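# Remove mat from pet tent and lay it flat

## Task

Pull the mat out of the pet tent and leave it lying flat on the table, with the tent still standing and its floor corners resting on the tabletop. Dropping the mat into position is allowed. Nothing may rely on the grippers to stay in place at the end; release everything and move the arms away before ending.

## Robot and tools

Robot: two arms, left_arm and right_arm, each with a parallel two-finger gripper. The names are labels only; in the scene frame left_arm sits on the +y side. They do not refer to sides of a camera picture.

Frame: one shared scene frame for both arms. Origin on the tabletop midway between the arms, +x points out across the table, +y toward left_arm, +z up. Positions are in metres. Orientations are quaternions written w first (qw, qx, qy, qz). On each gripper the fingers extend along its own +z axis and close along its own y axis. The reported end_effector_position is the point between the finger pads, roughly 1 cm short of the tips. Printed positions can be a little wrong, more so with the arm stretched out, and arms tend to settle a centimetre or more low.

Row format (used by both motion tools): a flat list of 16 numbers, always both arms even if one stays still: left x, y, z, qw, qx, qy, qz, opening, then right x, y, z, qw, qx, qy, qz, opening. x, y, z and the quaternion are an absolute target pose for that gripper in the scene frame, not an offset. Opening runs from -1 (closed) to +1 (fully open, 0.094 m). To hold an orientation, repeat the same quaternion every row rather than copying the slightly drifted one from the last result. To keep an arm parked, resend its full pose from the last result before it stopped, plus its desired opening.

execute_actions(actions): actions is a list of up to 15 actions; each action is a list of up to 15 rows, one per control step of 1/30 s. If fewer than 15 rows are given, the final row is held for the remaining steps, so each action lasts 0.5 s. An empty list just reports state and images. Per control step the commanded pose is clipped to at most 70 mm and 16 degrees from the measured pose, so far targets need several actions; after an action the arm continues at most to its last clipped pose. A target more than 0.6 m from the gripper's current position along any of that gripper's own axes gets the action rejected for both arms; if the first action fails this check, or any action is malformed, nothing in the call runs.

move(target, speed, blocking): target is one 16-number row as above. Each gripper follows a straight line toward its pose, both finishing together, taking 0.5 to 10 s (cut off at 10 s). speed is the top path speed in m/s, 0.002 to 0.5, default 0.25; rotation is capped at twice that in rad/s. Openings are applied at the start. Paths ignore obstacles and the other arm, grippers lag and may overshoot speed near full extension. Faster contact and targets set deeper past a surface press harder. blocking=false returns after 0.5 s while motion continues; then call wait or stop before sending new rows or moves. The result adds a move: line with the ending (done, off_target, moving, held, fault) and any limits (paced = pose clipped; held = some steps blocked by a check, after which the arm may jump faster), plus each gripper's distance from its target.

wait(seconds): 0 to 10; the robot holds its last command, and a running move keeps going (the wait returns early when it ends). wait(0) checks progress.

stop(): brakes a running move; it needs stopping distance, more when fast. Fingers are not stopped.

zoom_image(camera, region): camera is cam_high (896x504), cam_left_wrist or cam_right_wrist (504x504 each); region is [x0, y0, x1, y1] in pixels from the top-left, no larger than 504 by 504.

finished_scene(scene): pass the integer number of the current scene to end it; irreversible, and it reports whether the goal holds. Replying with no tool call also ends everything.

Results: a state line left_arm: … | right_arm: … with each gripper's position and quaternion; Hand target lines showing what the controller now drives toward; grip_measured per arm on the same -1..1 scale as the opening (the last Joint positions value is the opening in metres; each gripper may be off by about 1 mm). Action calls also list positions at some steps, with HELD marking steps where an arm's command was held back. A pose unreachable line means the clearance check altered or blocked that arm's command. FAULT lines report an arm stopping.

Gripping: command an opening below grip_measured to squeeze; about 0.03 below holds firmly, smaller gaps hold gently. Pad force tops out near 50 to 62 N, lower on thin parts under about 2 mm. Heat builds while loads are held: MOTOR HOT from 75 °C, a 10 s stop at 90 °C, and at 100 °C the arm goes limp and drops. Joint ranges (rad): waist -2.618 to 3.054, shoulder 0.000 to 3.142, elbow 0.000 to 3.142, wrist pitch -1.571 to 1.571, wrist yaw -1.571 to 1.571, wrist roll -2.094 to 2.094; elbows stop just before straight.

Avoid: knocking or placing rigid items off the table (cloth may go anywhere), collisions or hard pressing between the arms, slamming into things, drops and slips. Loose objects may occasionally get a small external nudge. Before ending, open both grippers and retract them so nothing depends on the robot.

Each tool is called after "Emit:" as name([rows], argument=value, ...), one row to a line, values as JSON.

## Session

Emit:
execute_actions(actions=[])

Scene clock: 0.00 s.
left_arm: end_effector_position=(+0.4168, +0.3136, +0.4098) grip_measured=+1.000 end_effector_quat_wxyz=(+0.707, -0.033, +0.706, +0.023) | right_arm: end_effector_position=(+0.4171, -0.2236, +0.4025) grip_measured=+1.000 end_effector_quat_wxyz=(+0.697, -0.064, +0.710, +0.075)
Joint positions: left_arm=[-0.004  1.048  1.058 -0.011  0.005 -0.014  0.094] | right_arm=[ 0.001  1.064  1.053 -0.007 -0.009  0.017  0.094]
Joint velocities: left_arm=[-0.012 -0.017  0.012 -0.037 -0.022  0.022  0.   ] | right_arm=[ 0.022 -0.007  0.012 -0.007 -0.022  0.007  0.   ]
Motor temperatures (°C, as the motors report them): left_arm=[19 18 18 20 22 19] | right_arm=[18 23 21 22 21 19]
Hand target (left_arm): +0.414, +0.313, +0.414; +0.709, -0.032, +0.704, +0.023
Hand target (right_arm): +0.415, -0.224, +0.409; +0.702, -0.064, +0.706, +0.075

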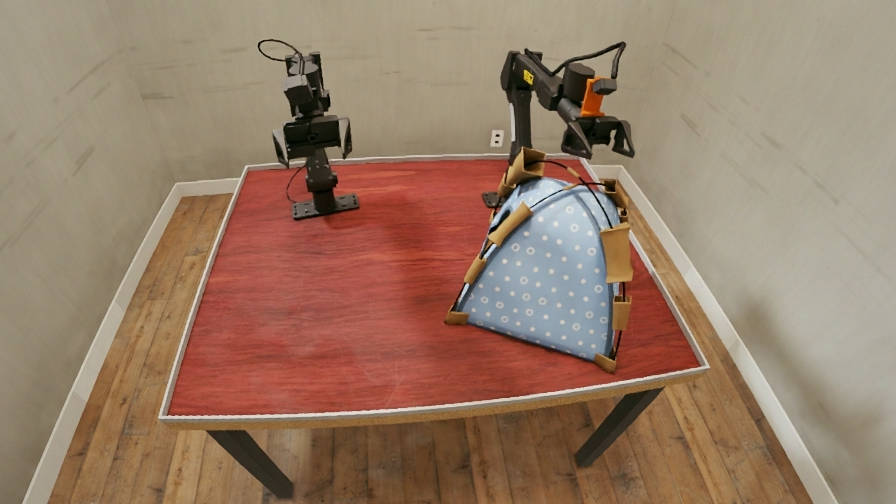

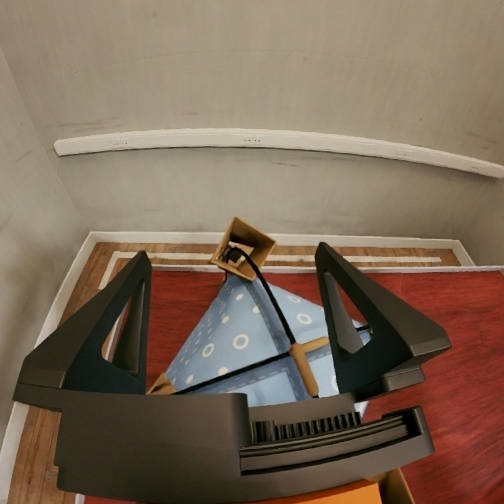

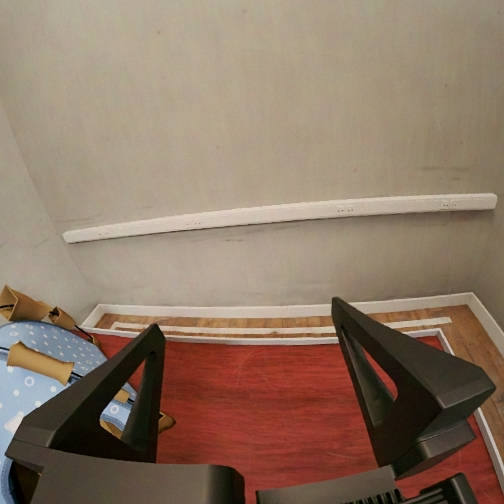

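Emit:
move(target=[0.39,0.275,0.36,0.29,0,0.957,0,0.4,0.31,0.03,0.11,0.058,0.217,0.941,0.252,-0.3], speed=0.4)

Emit:
move(target=[0.40,0.275,0.315,0.22,0,0.975,0,0.4,0.34,0.10,0.05,0.058,0.217,0.941,0.252,-0.3], speed=0.15)

Scene clock: 3.30 s.
left_arm: end_effector_position=(+0.3889, +0.2784, +0.3539) grip_measured=+0.401 end_effector_quat_wxyz=(+0.286, -0.005, +0.958, +0.005) | right_arm: end_effector_position=(+0.3014, +0.0178, +0.0981) grip_measured=-0.298 end_effector_quat_wxyz=(+0.056, +0.232, +0.945, +0.226)
Joint positions: left_arm=[-0.113  1.643  2.197 -1.545 -0.027 -0.03   0.066] | right_arm=[ 0.637  1.711  1.23  -0.635 -0.119  1.331  0.033]
Joint velocities: left_arm=[-0.007 -0.007 -0.007 -0.066  0.037  0.022 -0.   ] | right_arm=[-0.017 -0.012 -0.012 -0.051  0.066 -0.022 -0.   ]
Motor temperatures (°C, as the motors report them): left_arm=[19 18 19 21 22 19] | right_arm=[18 23 22 23 21 19]
Hand target (left_arm): +0.388, +0.275, +0.359; +0.290, -0.006, +0.957, +0.003
Hand target (right_arm): +0.304, +0.028, +0.110; +0.060, +0.226, +0.941, +0.243
Off the commanded pose (left_arm): 0.007 m, 1 deg.
Off the commanded pose (right_arm): 0.019 m, 3 deg.
move: off_target (right_arm)

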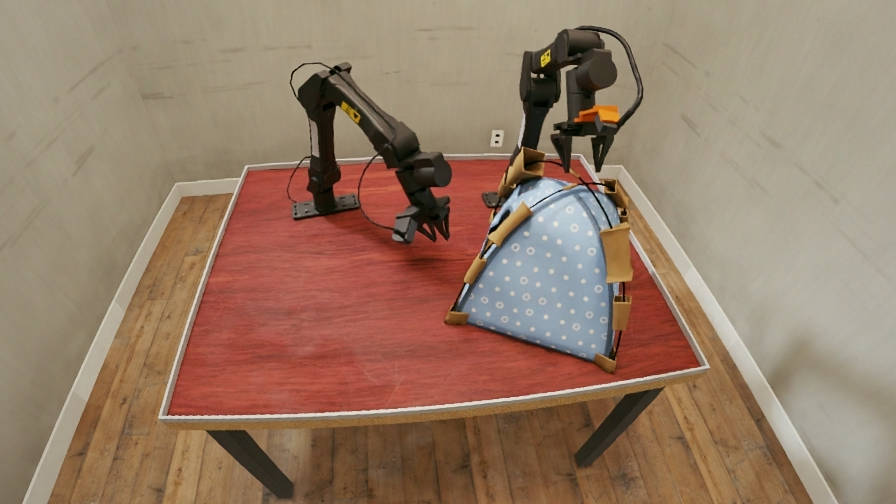

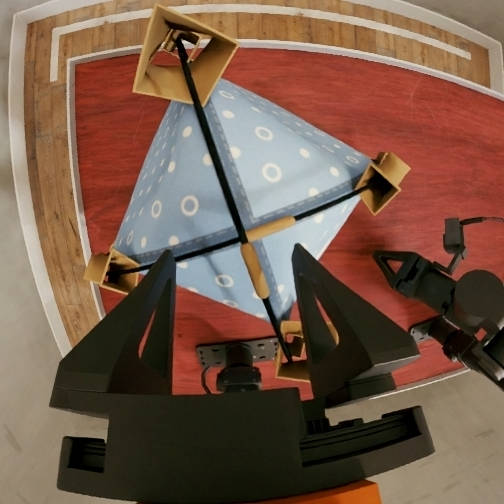

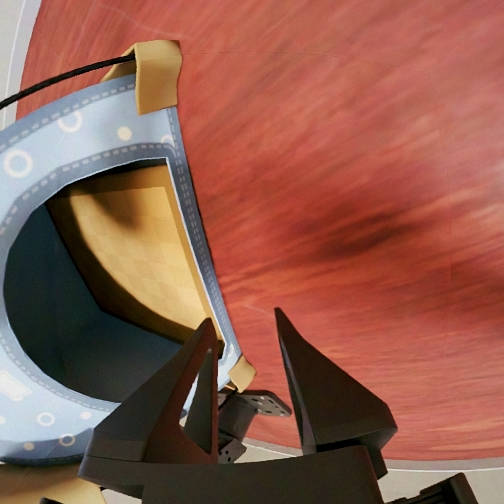

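Scene clock: 4.40 s.
left_arm: end_effector_position=(+0.4037, +0.2767, +0.3251) grip_measured=+0.401 end_effector_quat_wxyz=(+0.241, -0.004, +0.970, +0.003) | right_arm: end_effector_position=(+0.3358, +0.0884, +0.0387) grip_measured=-0.298 end_effector_quat_wxyz=(+0.052, +0.221, +0.945, +0.237)
Joint positions: left_arm=[-0.113  1.723  2.197 -1.558 -0.02  -0.03   0.066] | right_arm=[ 0.683  2.044  1.417 -0.466 -0.119  1.359  0.033]
Joint velocities: left_arm=[ 0.022 -0.007 -0.022 -0.007 -0.022 -0.022 -0.001] | right_arm=[-0.002  0.002 -0.007 -0.007  0.037 -0.051  0.   ]
Motor temperatures (°C, as the motors report them): left_arm=[19 19 19 21 22 19] | right_arm=[18 23 22 23 21 19]
Hand target (left_arm): +0.400, +0.275, +0.315; +0.220, -0.001, +0.975, +0.001
Hand target (right_arm): +0.339, +0.099, +0.049; +0.058, +0.217, +0.941, +0.252
Off the commanded pose (left_arm): 0.011 m, 3 deg.
Off the commanded pose (right_arm): 0.017 m, 2 deg.
move: off_target (left_arm, right_arm)

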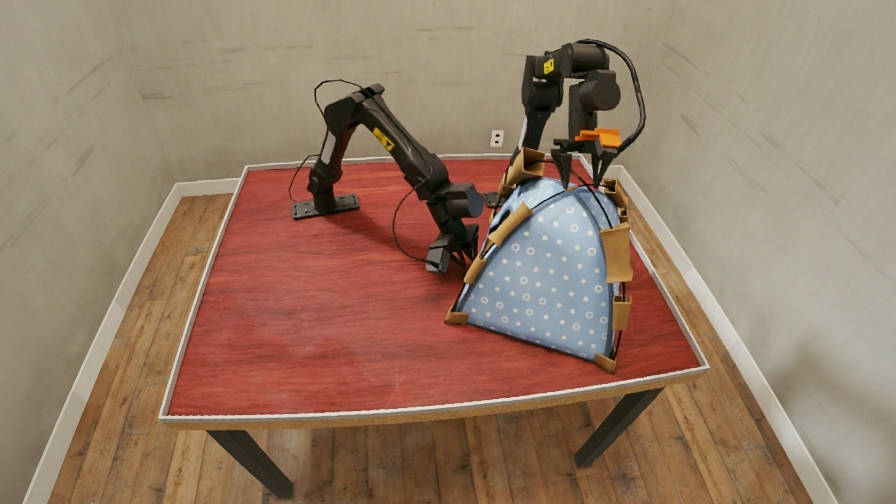

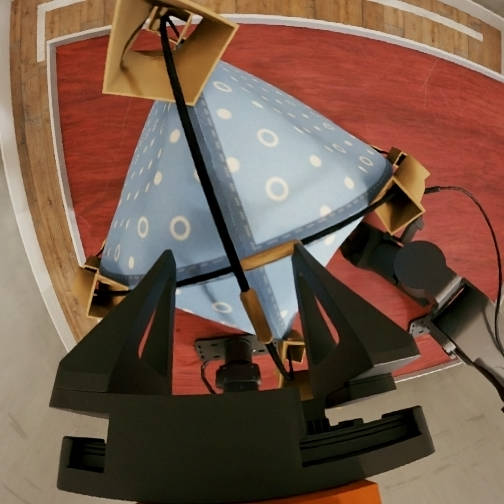

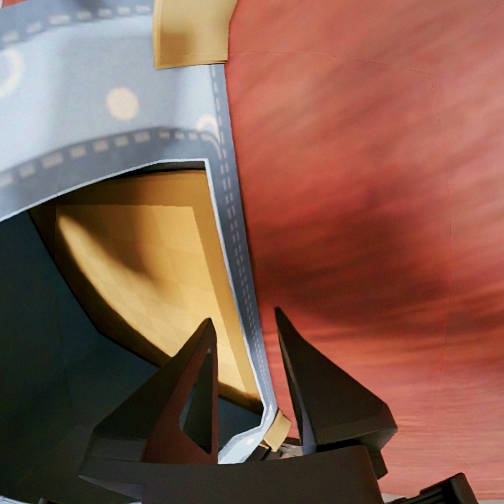

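Emit:
move(target=[0.395,0.275,0.305,0.22,0,0.975,0,0.4,0.338,0.119,0.062,0.058,0.217,0.941,0.252,-0.3], speed=0.1)

Scene clock: 5.83 s.
left_arm: end_effector_position=(+0.4031, +0.2765, +0.3134) grip_measured=+0.401 end_effector_quat_wxyz=(+0.238, +0.000, +0.971, +0.003) | right_arm: end_effector_position=(+0.3364, +0.1151, +0.0583) grip_measured=-0.298 end_effector_quat_wxyz=(+0.052, +0.217, +0.941, +0.253)
Joint positions: left_arm=[-0.113  1.688  2.099 -1.501 -0.018 -0.021  0.066] | right_arm=[ 0.717  2.076  1.531 -0.516 -0.117  1.388  0.033]
Joint velocities: left_arm=[-0.002 -0.017  0.012  0.037  0.081  0.022 -0.001] | right_arm=[ 0.007  0.012  0.007 -0.051 -0.022  0.022  0.001]
Motor temperatures (°C, as the motors report them): left_arm=[19 19 19 21 22 19] | right_arm=[18 24 23 23 21 19]
Hand target (left_arm): +0.395, +0.275, +0.306; +0.220, -0.000, +0.975, +0.000
Hand target (right_arm): +0.338, +0.119, +0.061; +0.058, +0.217, +0.941, +0.252
Off the commanded pose (left_arm): 0.012 m, 2 deg.
Off the commanded pose (right_arm): 0.006 m, 1 deg.
move: off_target (left_arm)

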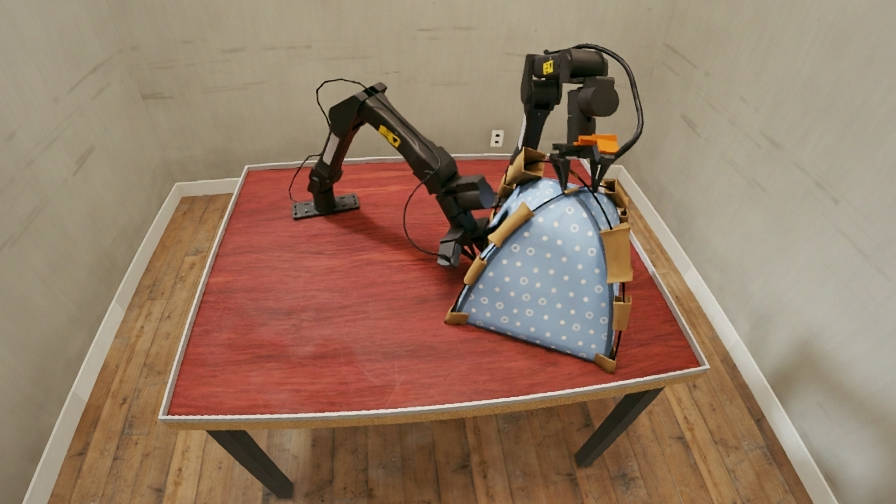

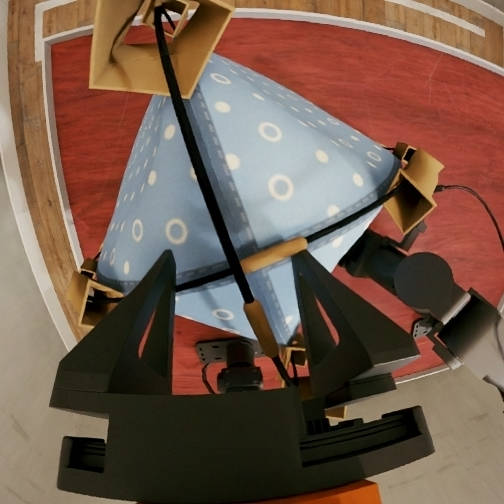

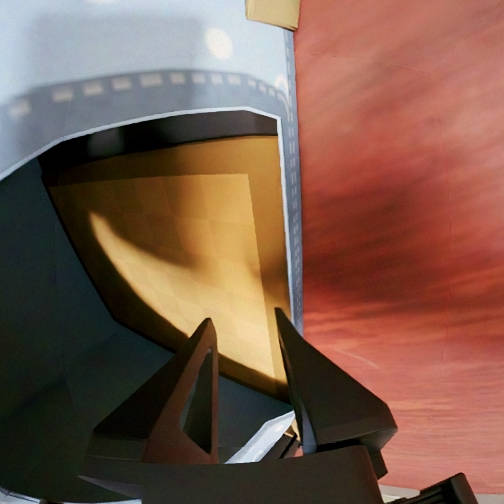

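Emit:
move(target=[0.395,0.275,0.30,0.22,0,0.975,0,0.4,0.339,0.121,0.016,0.058,0.217,0.941,0.252,-0.3], speed=0.06)

Scene clock: 7.43 s.
left_arm: end_effector_position=(+0.4046, +0.2764, +0.3126) grip_measured=+0.401 end_effector_quat_wxyz=(+0.247, +0.002, +0.969, +0.003) | right_arm: end_effector_position=(+0.3423, +0.1224, +0.0254) grip_measured=-0.298 end_effector_quat_wxyz=(+0.057, +0.217, +0.939, +0.261)
Joint positions: left_arm=[-0.113  1.669  2.064 -1.467 -0.018 -0.018  0.066] | right_arm=[ 0.717  2.142  1.486 -0.384 -0.116  1.389  0.033]
Joint velocities: left_arm=[ 0.002 -0.007 -0.007  0.095  0.007 -0.081  0.   ] | right_arm=[-0.027  0.007 -0.012 -0.022 -0.022  0.007 -0.001]
Motor temperatures (°C, as the motors report them): left_arm=[19 19 19 21 22 19] | right_arm=[18 24 23 23 21 19]
Hand target (left_arm): +0.395, +0.275, +0.301; +0.220, -0.000, +0.975, +0.000
Hand target (right_arm): +0.339, +0.121, +0.016; +0.058, +0.217, +0.941, +0.252
Off the commanded pose (left_arm): 0.016 m, 3 deg.
Off the commanded pose (right_arm): 0.010 m, 1 deg.
move: off_target (left_arm)

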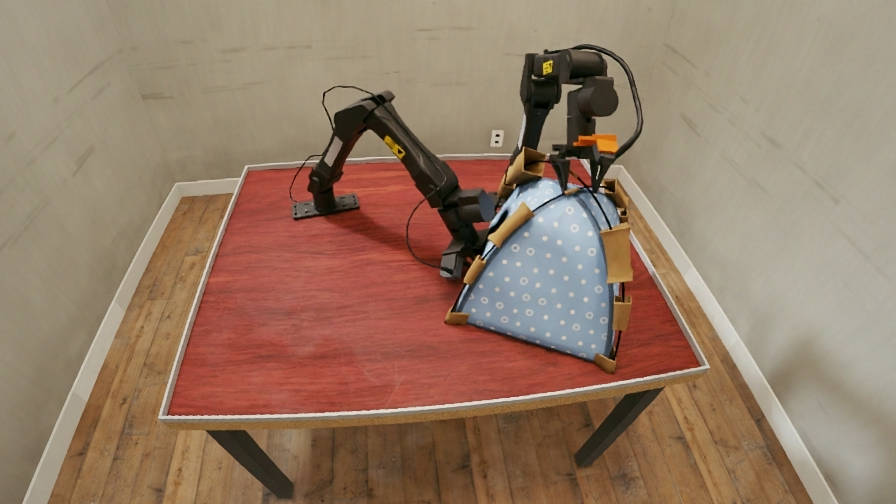

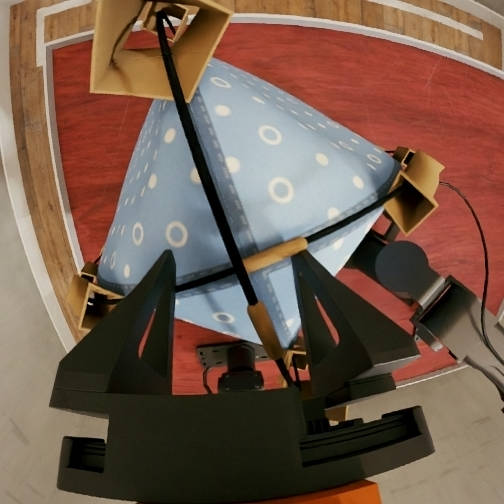

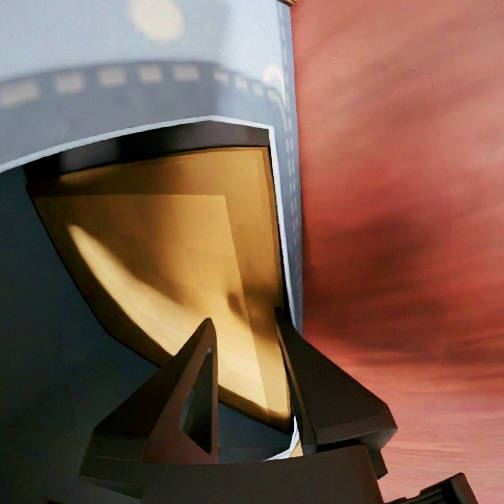

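Emit:
move(target=[0.395,0.275,0.30,0.22,0,0.975,0,0.4,0.331,0.105,0.016,0.058,0.217,0.941,0.252,-0.3], speed=0.04)

Scene clock: 8.57 s.
left_arm: end_effector_position=(+0.4062, +0.2765, +0.3135) grip_measured=+0.401 end_effector_quat_wxyz=(+0.250, +0.004, +0.968, +0.004) | right_arm: end_effector_position=(+0.3364, +0.1148, +0.0179) grip_measured=-0.299 end_effector_quat_wxyz=(+0.059, +0.216, +0.937, +0.266)
Joint positions: left_arm=[-0.113  1.669  2.064 -1.46  -0.019 -0.014  0.066] | right_arm=[ 0.717  2.115  1.404 -0.318 -0.116  1.389  0.033]
Joint velocities: left_arm=[-0.017 -0.012 -0.002 -0.007 -0.051 -0.066  0.001] | right_arm=[-0.002 -0.002 -0.007 -0.007 -0.022 -0.081 -0.001]
Motor temperatures (°C, as the motors report them): left_arm=[19 19 19 21 22 19] | right_arm=[18 25 23 23 21 19]
Hand target (left_arm): +0.395, +0.275, +0.301; +0.220, -0.000, +0.976, +0.000
Hand target (right_arm): +0.331, +0.105, +0.016; +0.058, +0.217, +0.941, +0.252
Off the commanded pose (left_arm): 0.018 m, 4 deg.
Off the commanded pose (right_arm): 0.011 m, 2 deg.
move: off_target (left_arm, right_arm)

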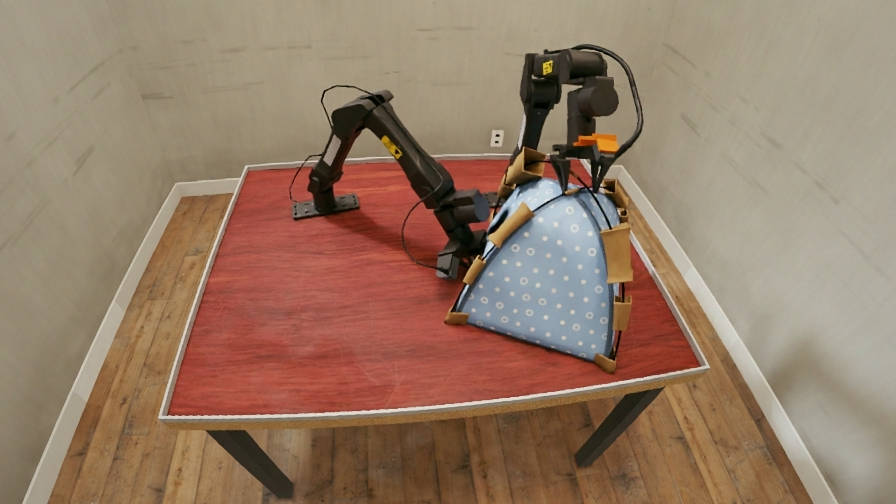

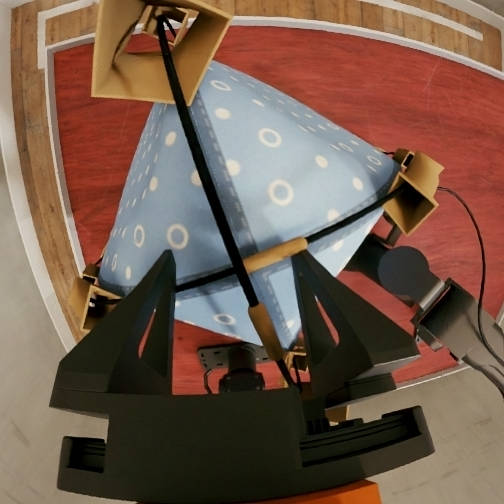

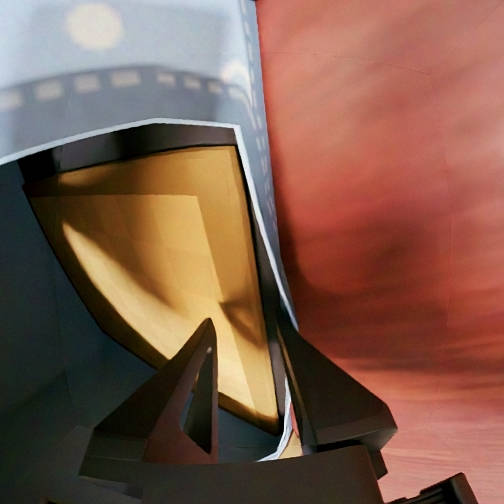

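The lower finger dropped into the gap; now scooping under the edge and gripping.

Emit:
move(target=[0.395,0.275,0.30,0.22,0,0.975,0,0.4,0.345,0.138,0.010,0.086,0.208,0.900,0.373,-0.3], speed=0.1)

Emit:
execute_actions([
  [[0.395,0.275,0.285,0.22,0,0.975,0,-0.7,0.347,0.142,0.010,0.086,0.208,0.900,0.373,-1]],
  [[0.395,0.275,0.285,0.22,0,0.975,0,-0.7,0.345,0.138,0.035,0.086,0.208,0.900,0.373,-1]],
])

Scene clock: 10.70 s.
left_arm: end_effector_position=(+0.4064, +0.2767, +0.3136) grip_measured=+0.401 end_effector_quat_wxyz=(+0.251, +0.005, +0.968, +0.005) | right_arm: end_effector_position=(+0.3501, +0.1410, +0.0211) grip_measured=-0.299 end_effector_quat_wxyz=(+0.092, +0.206, +0.896, +0.381)
Joint positions: left_arm=[-0.113  1.669  2.064 -1.459 -0.02  -0.011  0.066] | right_arm=[ 0.717  2.124  1.249  0.1   -0.147  1.417  0.033]
Joint velocities: left_arm=[-0.012  0.007 -0.002 -0.007  0.051  0.037 -0.001] | right_arm=[-0.032  0.012 -0.007  0.037  0.007  0.022  0.001]
Motor temperatures (°C, as the motors report them): left_arm=[19 19 19 21 22 19] | right_arm=[18 26 23 23 21 19]
Hand target (left_arm): +0.395, +0.275, +0.301; +0.220, -0.000, +0.976, +0.001
Hand target (right_arm): +0.345, +0.138, +0.010; +0.084, +0.206, +0.900, +0.373
Off the commanded pose (left_arm): 0.018 m, 4 deg.
Off the commanded pose (right_arm): 0.013 m, 1 deg.
move: off_target (left_arm, right_arm)

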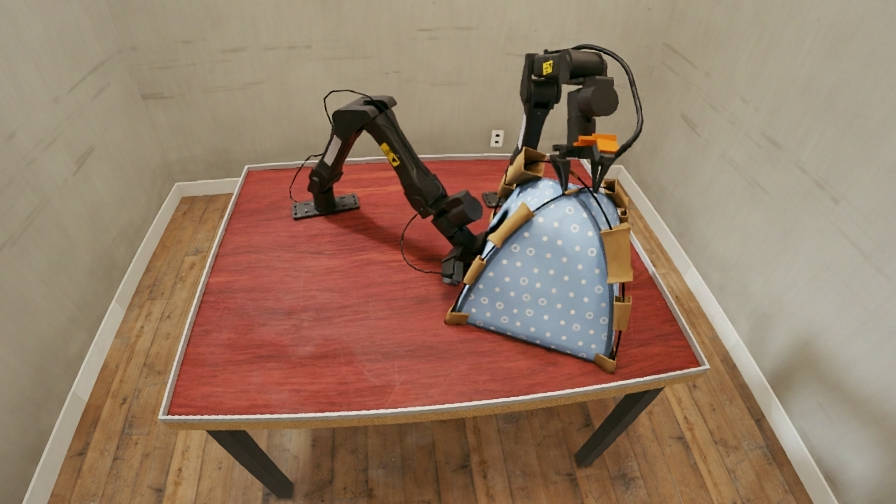

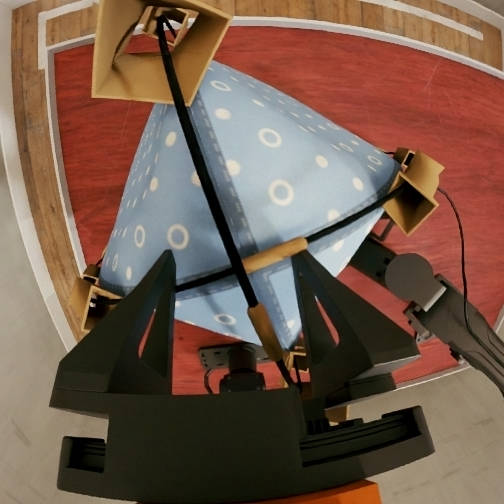

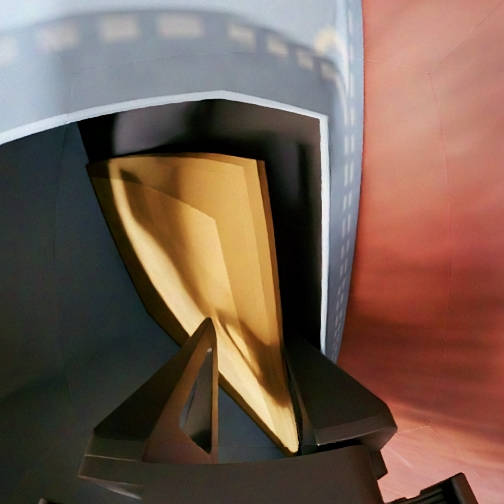

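Scene clock: 11.70 s.
left_arm: end_effector_position=(+0.4027, +0.2779, +0.3065) grip_measured=-0.682 end_effector_quat_wxyz=(+0.257, +0.030, +0.966, +0.016) | right_arm: end_effector_position=(+0.3465, +0.1364, +0.0243) grip_measured=-0.885 end_effector_quat_wxyz=(+0.087, +0.210, +0.900, +0.372)
Joint positions: left_arm=[-0.115  1.618  1.965 -1.398 -0.03   0.043  0.015] | right_arm=[ 0.717  2.103  1.249  0.055 -0.147  1.421  0.005]
Joint velocities: left_arm=[-0.002 -0.007 -0.002 -0.037  0.037  0.007 -0.001] | right_arm=[ 0.002 -0.002  0.002 -0.022 -0.007 -0.066 -0.001]
Motor temperatures (°C, as the motors report them): left_arm=[19 19 19 21 22 19] | right_arm=[18 26 23 23 21 19]
Hand target (left_arm): +0.395, +0.275, +0.286; +0.219, +0.000, +0.976, +0.002
Hand target (right_arm): +0.345, +0.138, +0.035; +0.086, +0.208, +0.900, +0.373
Off the commanded pose (left_arm): 0.023 m, 6 deg.
Off the commanded pose (right_arm): 0.011 m, 0 deg.
Step readings (end_effector_position; steps 1 to 15: 1st action; 16 to 30: 2nd action):
0: left_arm (+0.4064, +0.2767, +0.3136) | right_arm (+0.3501, +0.1410, +0.0211)
1: left_arm (+0.4068, +0.2768, +0.3118) | right_arm (+0.3500, +0.1409, +0.0205)
2: left_arm (+0.4049, +0.2772, +0.3078) | right_arm (+0.3500, +0.1409, +0.0198)
4: left_arm (+0.4025, +0.2769, +0.3042) | right_arm (+0.3501, +0.1410, +0.0183)
8: left_arm (+0.4019, +0.2775, +0.3068) | right_arm (+0.3502, +0.1412, +0.0177)
15: left_arm (+0.4027, +0.2777, +0.3065) | right_arm (+0.3503, +0.1413, +0.0178)
16: left_arm (+0.4027, +0.2777, +0.3065) | right_arm (+0.3499, +0.1407, +0.0179)
17: left_arm (+0.4027, +0.2777, +0.3065) | right_arm (+0.3491, +0.1397, +0.0185)
19: left_arm (+0.4027, +0.2778, +0.3065) | right_arm (+0.3483, +0.1387, +0.0219)
23: left_arm (+0.4027, +0.2779, +0.3065) | right_arm (+0.3477, +0.1379, +0.0260)
30: end_effector_position above

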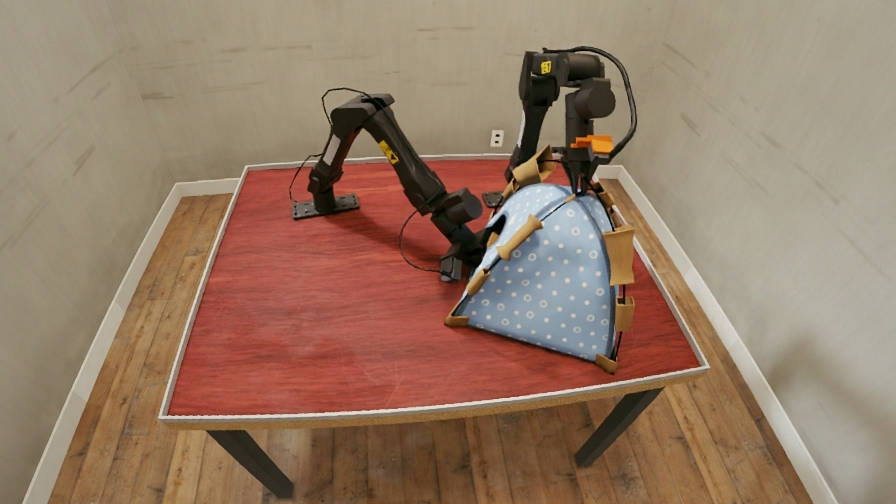

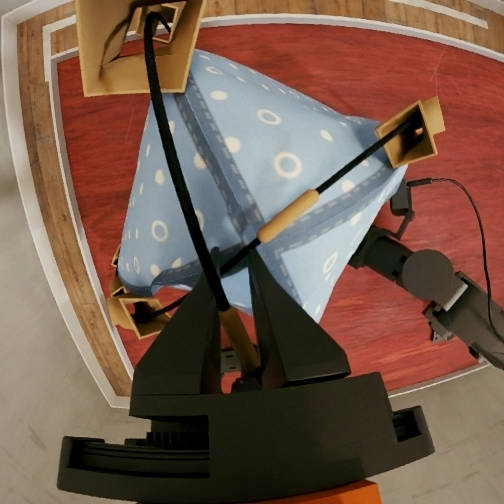

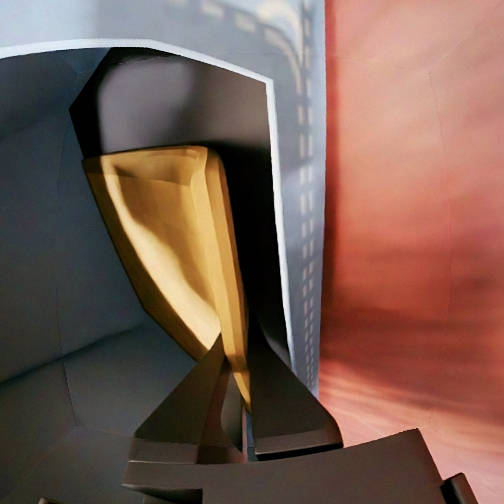

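Emit:
move(target=[0.395,0.275,0.285,0.22,0,0.975,0,-0.7,0.342,0.12,0.078,0.087,0.150,0.853,0.493,-1], speed=0.15)

Emit:
move(target=[0.395,0.275,0.285,0.22,0,0.975,0,-0.7,0.33,0.02,0.095,0.087,0.150,0.853,0.493,-1], speed=0.12)

Scene clock: 13.53 s.
left_arm: end_effector_position=(+0.4042, +0.2793, +0.3074) grip_measured=-0.683 end_effector_quat_wxyz=(+0.260, +0.034, +0.965, +0.022) | right_arm: end_effector_position=(+0.3458, +0.1226, +0.0671) grip_measured=-0.885 end_effector_quat_wxyz=(+0.087, +0.162, +0.857, +0.481)
Joint positions: left_arm=[-0.115  1.618  1.965 -1.391 -0.038  0.053  0.015] | right_arm=[ 0.645  1.979  1.04   0.358 -0.317  1.376  0.005]
Joint velocities: left_arm=[-0.007  0.007 -0.002  0.081  0.037  0.007  0.001] | right_arm=[ 0.002  0.007 -0.012 -0.066 -0.007  0.022  0.   ]
Motor temperatures (°C, as the motors report them): left_arm=[19 19 19 21 22 19] | right_arm=[18 27 23 23 21 19]
Hand target (left_arm): +0.395, +0.275, +0.286; +0.219, +0.000, +0.976, +0.002
Hand target (right_arm): +0.343, +0.121, +0.078; +0.085, +0.148, +0.853, +0.493
Off the commanded pose (left_arm): 0.025 m, 7 deg.
Off the commanded pose (right_arm): 0.012 m, 2 deg.
move: off_target (left_arm, right_arm)

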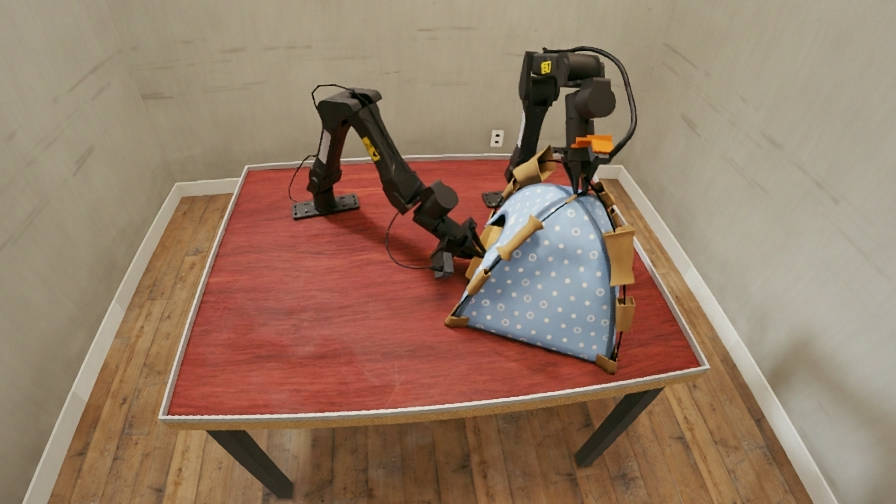

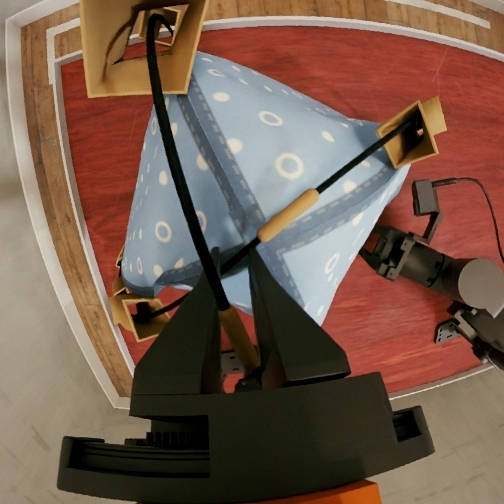

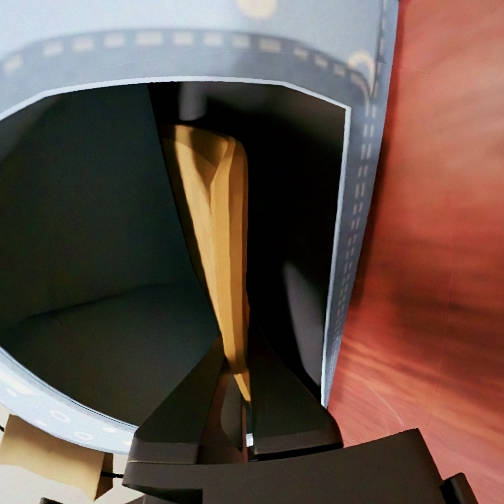

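Scene clock: 14.93 s.
left_arm: end_effector_position=(+0.4050, +0.2782, +0.3079) grip_measured=-0.683 end_effector_quat_wxyz=(+0.262, +0.030, +0.964, +0.017) | right_arm: end_effector_position=(+0.3364, +0.0269, +0.0961) grip_measured=-0.885 end_effector_quat_wxyz=(+0.091, +0.157, +0.849, +0.496)
Joint positions: left_arm=[-0.115  1.618  1.965 -1.387 -0.032  0.044  0.015] | right_arm=[ 0.449  1.675  0.755  0.331 -0.49   1.267  0.005]
Joint velocities: left_arm=[-0.017 -0.002 -0.007  0.037 -0.022  0.051  0.001] | right_arm=[-0.007 -0.012 -0.012 -0.007 -0.066  0.007 -0.001]
Motor temperatures (°C, as the motors report them): left_arm=[19 19 19 21 22 19] | right_arm=[18 27 23 24 21 19]
Hand target (left_arm): +0.395, +0.275, +0.286; +0.220, -0.000, +0.976, +0.002
Hand target (right_arm): +0.331, +0.021, +0.097; +0.086, +0.151, +0.852, +0.494
Off the commanded pose (left_arm): 0.025 m, 6 deg.
Off the commanded pose (right_arm): 0.009 m, 1 deg.
move: off_target (left_arm)

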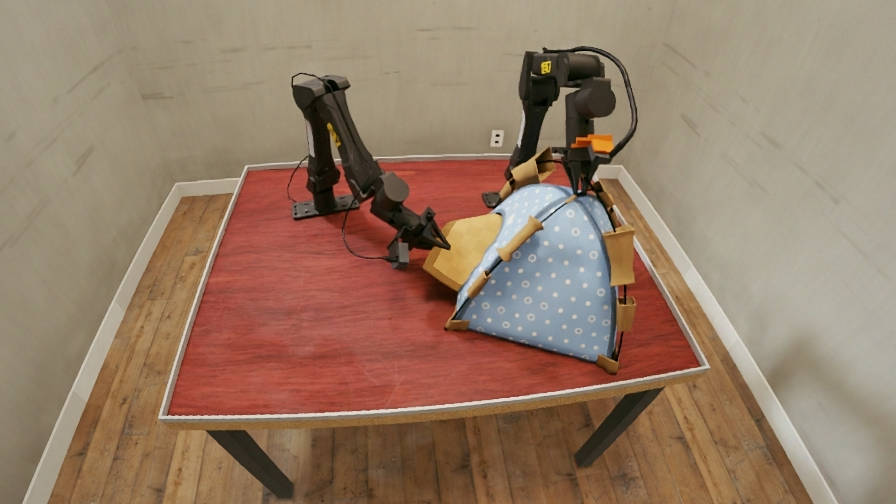

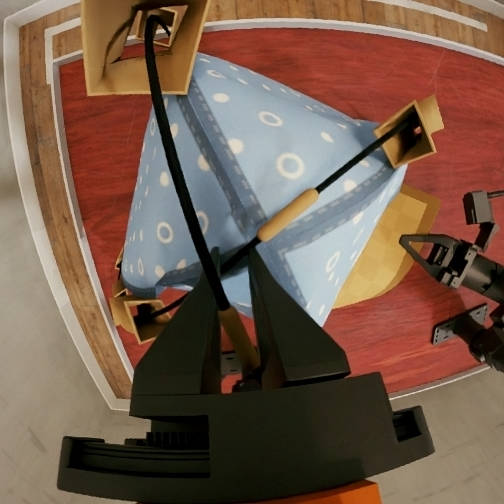

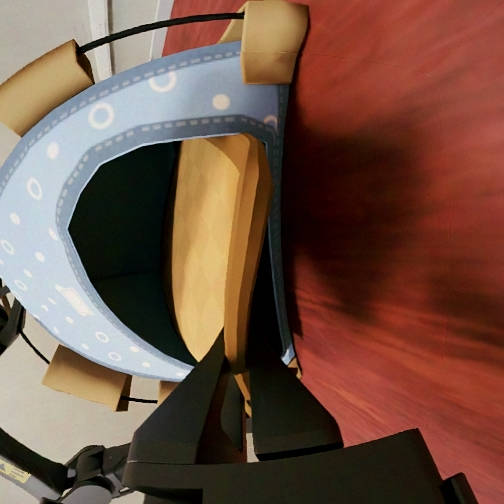

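Emit:
move(target=[0.395,0.275,0.285,0.22,0,0.975,0,-0.7,0.34,-0.13,0.09,0.087,0.150,0.853,0.493,-1], speed=0.18)

Emit:
move(target=[0.395,0.275,0.29,0.22,0,0.975,0,-0.7,0.39,-0.28,0.05,0.066,0.160,0.910,0.378,-1], speed=0.18)

Scene clock: 17.03 s.
left_arm: end_effector_position=(+0.4067, +0.2773, +0.3088) grip_measured=-0.683 end_effector_quat_wxyz=(+0.266, +0.025, +0.964, +0.013) | right_arm: end_effector_position=(+0.3374, -0.1276, +0.0812) grip_measured=-0.885 end_effector_quat_wxyz=(+0.080, +0.157, +0.852, +0.494)
Joint positions: left_arm=[-0.115  1.618  1.965 -1.379 -0.027  0.031  0.015] | right_arm=[-0.089  1.526  0.622 -0.031 -0.901  0.778  0.005]
Joint velocities: left_arm=[-0.022 -0.007  0.017 -0.066 -0.051 -0.066 -0.   ] | right_arm=[ 0.002 -0.002 -0.002 -0.037  0.066 -0.022  0.   ]
Motor temperatures (°C, as the motors report them): left_arm=[19 20 19 21 22 19] | right_arm=[18 27 23 24 21 19]
Hand target (left_arm): +0.395, +0.275, +0.286; +0.220, -0.000, +0.976, +0.002
Hand target (right_arm): +0.341, -0.130, +0.092; +0.087, +0.152, +0.849, +0.498
Off the commanded pose (left_arm): 0.027 m, 6 deg.
Off the commanded pose (right_arm): 0.010 m, 1 deg.
move: off_target (left_arm)

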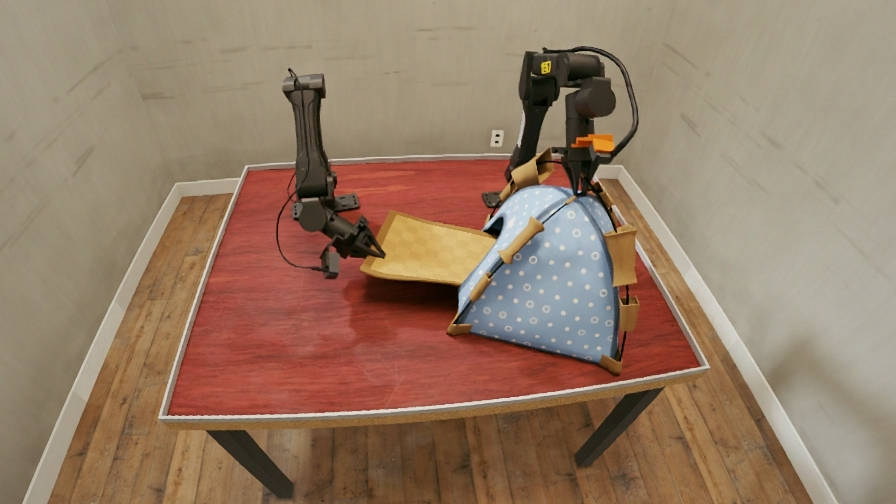

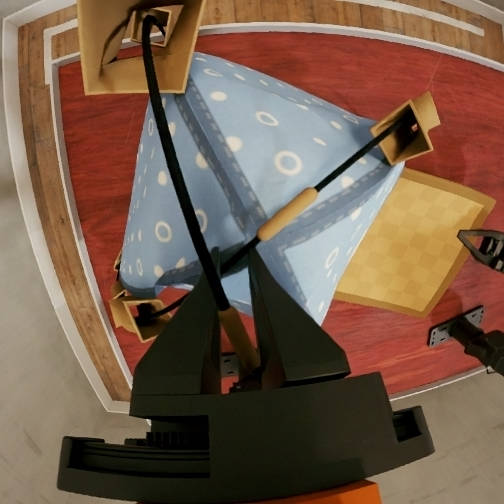

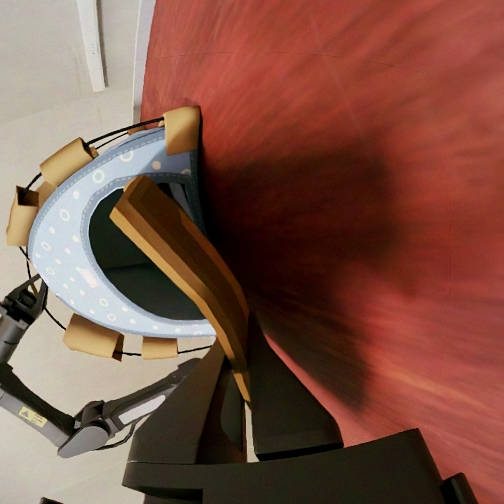

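Scene clock: 18.57 s.
left_arm: end_effector_position=(+0.4069, +0.2782, +0.3090) grip_measured=-0.683 end_effector_quat_wxyz=(+0.267, +0.023, +0.963, +0.015) | right_arm: end_effector_position=(+0.3859, -0.2767, +0.0480) grip_measured=-0.885 end_effector_quat_wxyz=(+0.067, +0.168, +0.906, +0.383)
Joint positions: left_arm=[-0.115  1.618  1.965 -1.378 -0.032  0.028  0.015] | right_arm=[-0.503  1.872  1.098 -0.755 -0.798  0.068  0.005]
Joint velocities: left_arm=[-0.022 -0.012 -0.007  0.081 -0.022  0.022 -0.   ] | right_arm=[ 0.002 -0.017 -0.017 -0.066  0.007 -0.11  -0.   ]
Motor temperatures (°C, as the motors report them): left_arm=[19 20 19 21 22 19] | right_arm=[18 27 23 24 21 19]
Hand target (left_arm): +0.395, +0.275, +0.291; +0.221, -0.000, +0.975, +0.002
Hand target (right_arm): +0.390, -0.279, +0.050; +0.070, +0.163, +0.907, +0.382
Off the commanded pose (left_arm): 0.023 m, 6 deg.
Off the commanded pose (right_arm): 0.006 m, 1 deg.
move: off_target (left_arm)

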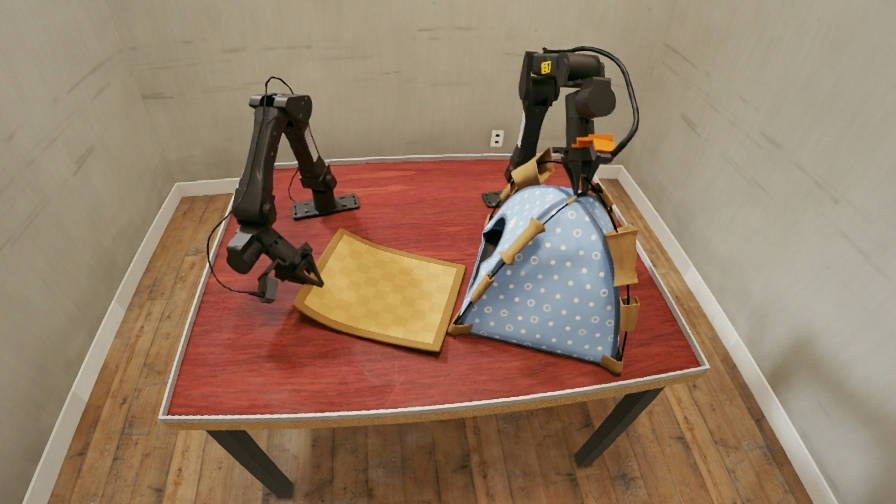

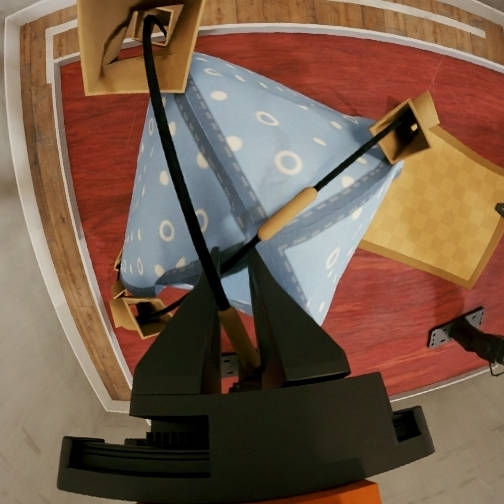

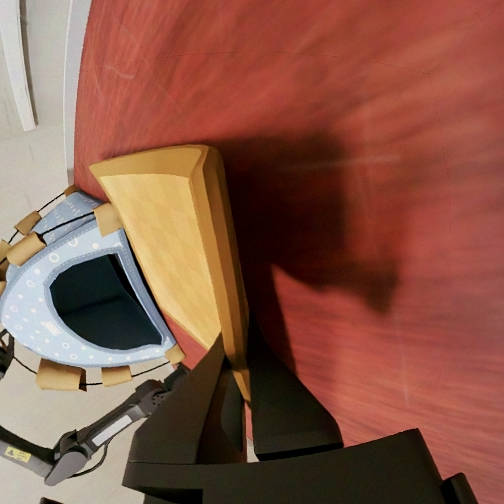

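Emit:
execute_actions([
  [[0.406,0.278,0.309,0.267,0,0.963,0,0.3,0.39,-0.315,0.035,0.066,0.160,0.910,0.378,-1]],
  [[0.40,0.278,0.35,0.3,0,0.954,0,0.3,0.39,-0.315,0.035,0.066,0.160,0.910,0.378,-0.3]],
  [[0.39,0.28,0.39,0.4,0,0.916,0,0.3,0.38,-0.35,0.06,0.055,0.165,0.93,0.32,-0.3]],
  [[0.39,0.28,0.40,0.4,0,0.916,0,0.3,0.36,-0.37,0.13,0.045,0.168,0.951,0.255,-0.3]],
  [[0.39,0.28,0.40,0.4,0,0.916,0,0.3,0.35,-0.37,0.18,0.045,0.168,0.951,0.255,-0.3]],
])

Emit:
zoom_image(camera="cam_high", region=[400,140,720,410])

Scene clock: 21.70 s.
left_arm: end_effector_position=(+0.3911, +0.2776, +0.3932) grip_measured=+0.299 end_effector_quat_wxyz=(+0.396, +0.006, +0.918, +0.001) | right_arm: end_effector_position=(+0.3512, -0.3662, +0.1726) grip_measured=-0.302 end_effector_quat_wxyz=(+0.037, +0.170, +0.950, +0.259)
Joint positions: left_arm=[-0.108  1.492  2.058 -1.324 -0.012 -0.003  0.061] | right_arm=[-0.684  1.797  1.637 -1.514 -0.52  -0.17   0.033]
Joint velocities: left_arm=[-0.022  0.007  0.002 -0.007 -0.007 -0.007 -0.   ] | right_arm=[ 0.012 -0.002  0.007 -0.022  0.007 -0.095  0.001]
Motor temperatures (°C, as the motors report them): left_arm=[19 20 19 21 22 19] | right_arm=[18 27 24 23 21 19]
Hand target (left_arm): +0.390, +0.280, +0.400; +0.401, +0.000, +0.916, -0.000
Hand target (right_arm): +0.350, -0.370, +0.180; +0.045, +0.168, +0.951, +0.255
Off the commanded pose (left_arm): 0.007 m, 1 deg.
Off the commanded pose (right_arm): 0.008 m, 1 deg.
Step readings (end_effector_position; steps 1 to 15: 1st action; 16 to 30: 2nd action; 31 to 45: 3rd action; 46 to 60: 4th action; 61 to 75: 5th action):
0: left_arm (+0.4069, +0.2782, +0.3090) | right_arm (+0.3854, -0.2767, +0.0480)
1: left_arm (+0.4075, +0.2782, +0.3095) | right_arm (+0.3851, -0.2790, +0.0474)
2: left_arm (+0.4103, +0.2784, +0.3119) | right_arm (+0.3862, -0.2845, +0.0460)
4: left_arm (+0.4114, +0.2784, +0.3135) | right_arm (+0.3892, -0.3011, +0.0393)
8: left_arm (+0.4104, +0.2771, +0.3128) | right_arm (+0.3866, -0.3151, +0.0295)
15: left_arm (+0.4102, +0.2767, +0.3127) | right_arm (+0.3858, -0.3148, +0.0311)
16: left_arm (+0.4088, +0.2766, +0.3151) | right_arm (+0.3856, -0.3148, +0.0311)
17: left_arm (+0.4082, +0.2765, +0.3191) | right_arm (+0.3852, -0.3147, +0.0311)
19: left_arm (+0.4082, +0.2763, +0.3319) | right_arm (+0.3845, -0.3145, +0.0310)
23: left_arm (+0.4070, +0.2762, +0.3464) | right_arm (+0.3837, -0.3143, +0.0309)
30: left_arm (+0.4023, +0.2762, +0.3436) | right_arm (+0.3833, -0.3143, +0.0308)
31: left_arm (+0.4021, +0.2762, +0.3459) | right_arm (+0.3819, -0.3167, +0.0314)
32: left_arm (+0.4009, +0.2761, +0.3477) | right_arm (+0.3797, -0.3208, +0.0330)
34: left_arm (+0.3927, +0.2762, +0.3588) | right_arm (+0.3810, -0.3328, +0.0407)
38: left_arm (+0.3823, +0.2768, +0.3898) | right_arm (+0.3846, -0.3471, +0.0521)
45: left_arm (+0.3856, +0.2777, +0.3972) | right_arm (+0.3772, -0.3462, +0.0517)
46: left_arm (+0.3858, +0.2777, +0.3972) | right_arm (+0.3749, -0.3480, +0.0540)
47: left_arm (+0.3865, +0.2777, +0.3980) | right_arm (+0.3704, -0.3498, +0.0590)
49: left_arm (+0.3892, +0.2776, +0.3987) | right_arm (+0.3680, -0.3553, +0.0811)
53: left_arm (+0.3917, +0.2776, +0.3950) | right_arm (+0.3756, -0.3671, +0.1262)
60: left_arm (+0.3913, +0.2776, +0.3934) | right_arm (+0.3647, -0.3670, +0.1305)
61: left_arm (+0.3912, +0.2776, +0.3933) | right_arm (+0.3624, -0.3665, +0.1336)
62: left_arm (+0.3912, +0.2776, +0.3932) | right_arm (+0.3603, -0.3664, +0.1392)
64: left_arm (+0.3912, +0.2776, +0.3932) | right_arm (+0.3611, -0.3688, +0.1544)
68: left_arm (+0.3911, +0.2776, +0.3932) | right_arm (+0.3597, -0.3703, +0.1715)
75: end_effector_position above

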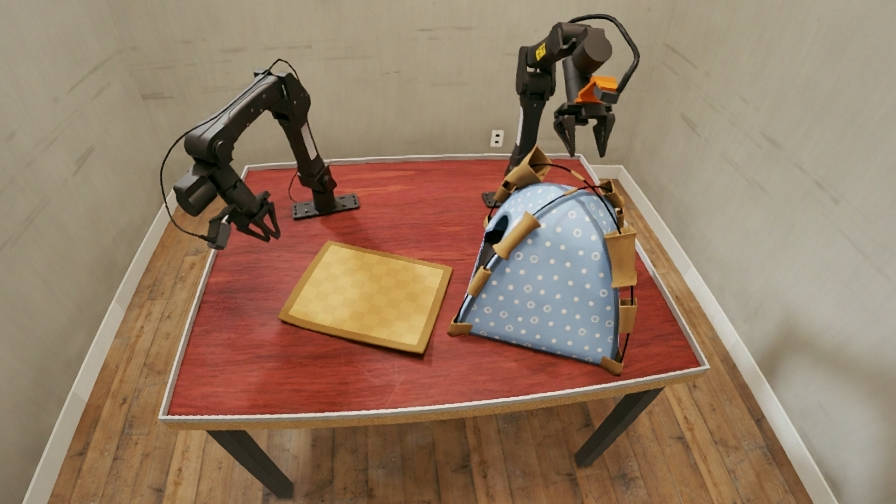

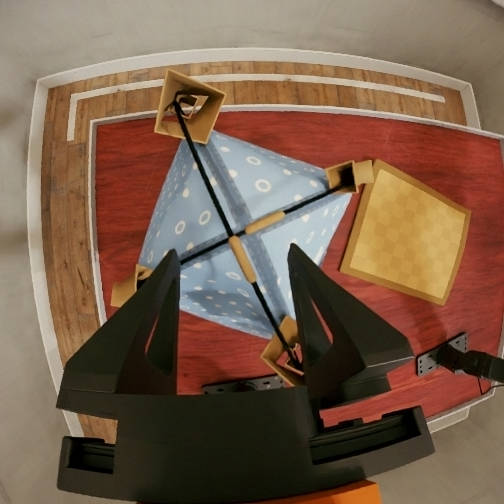

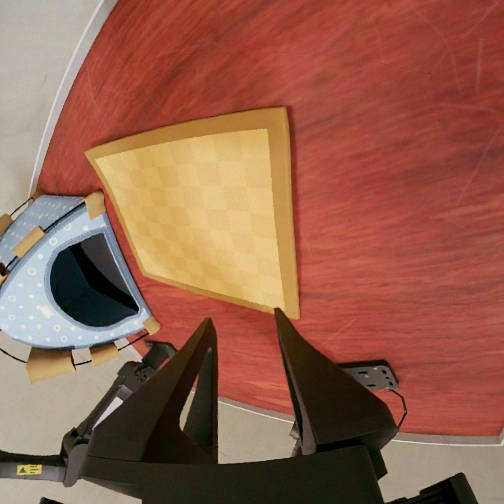

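Region (400, 140, 720, 410) of cam_high's 896x504 image, scaled by 1.575, with more detail than that image has; it fills the top 425 rows of this view, and the rest is white.

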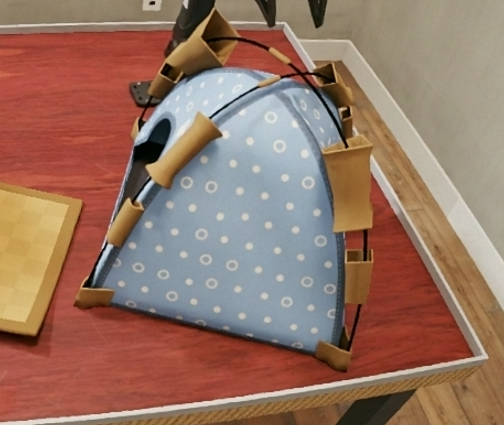

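Emit:
finished_scene(scene=2)

The scene is finished: the task was done.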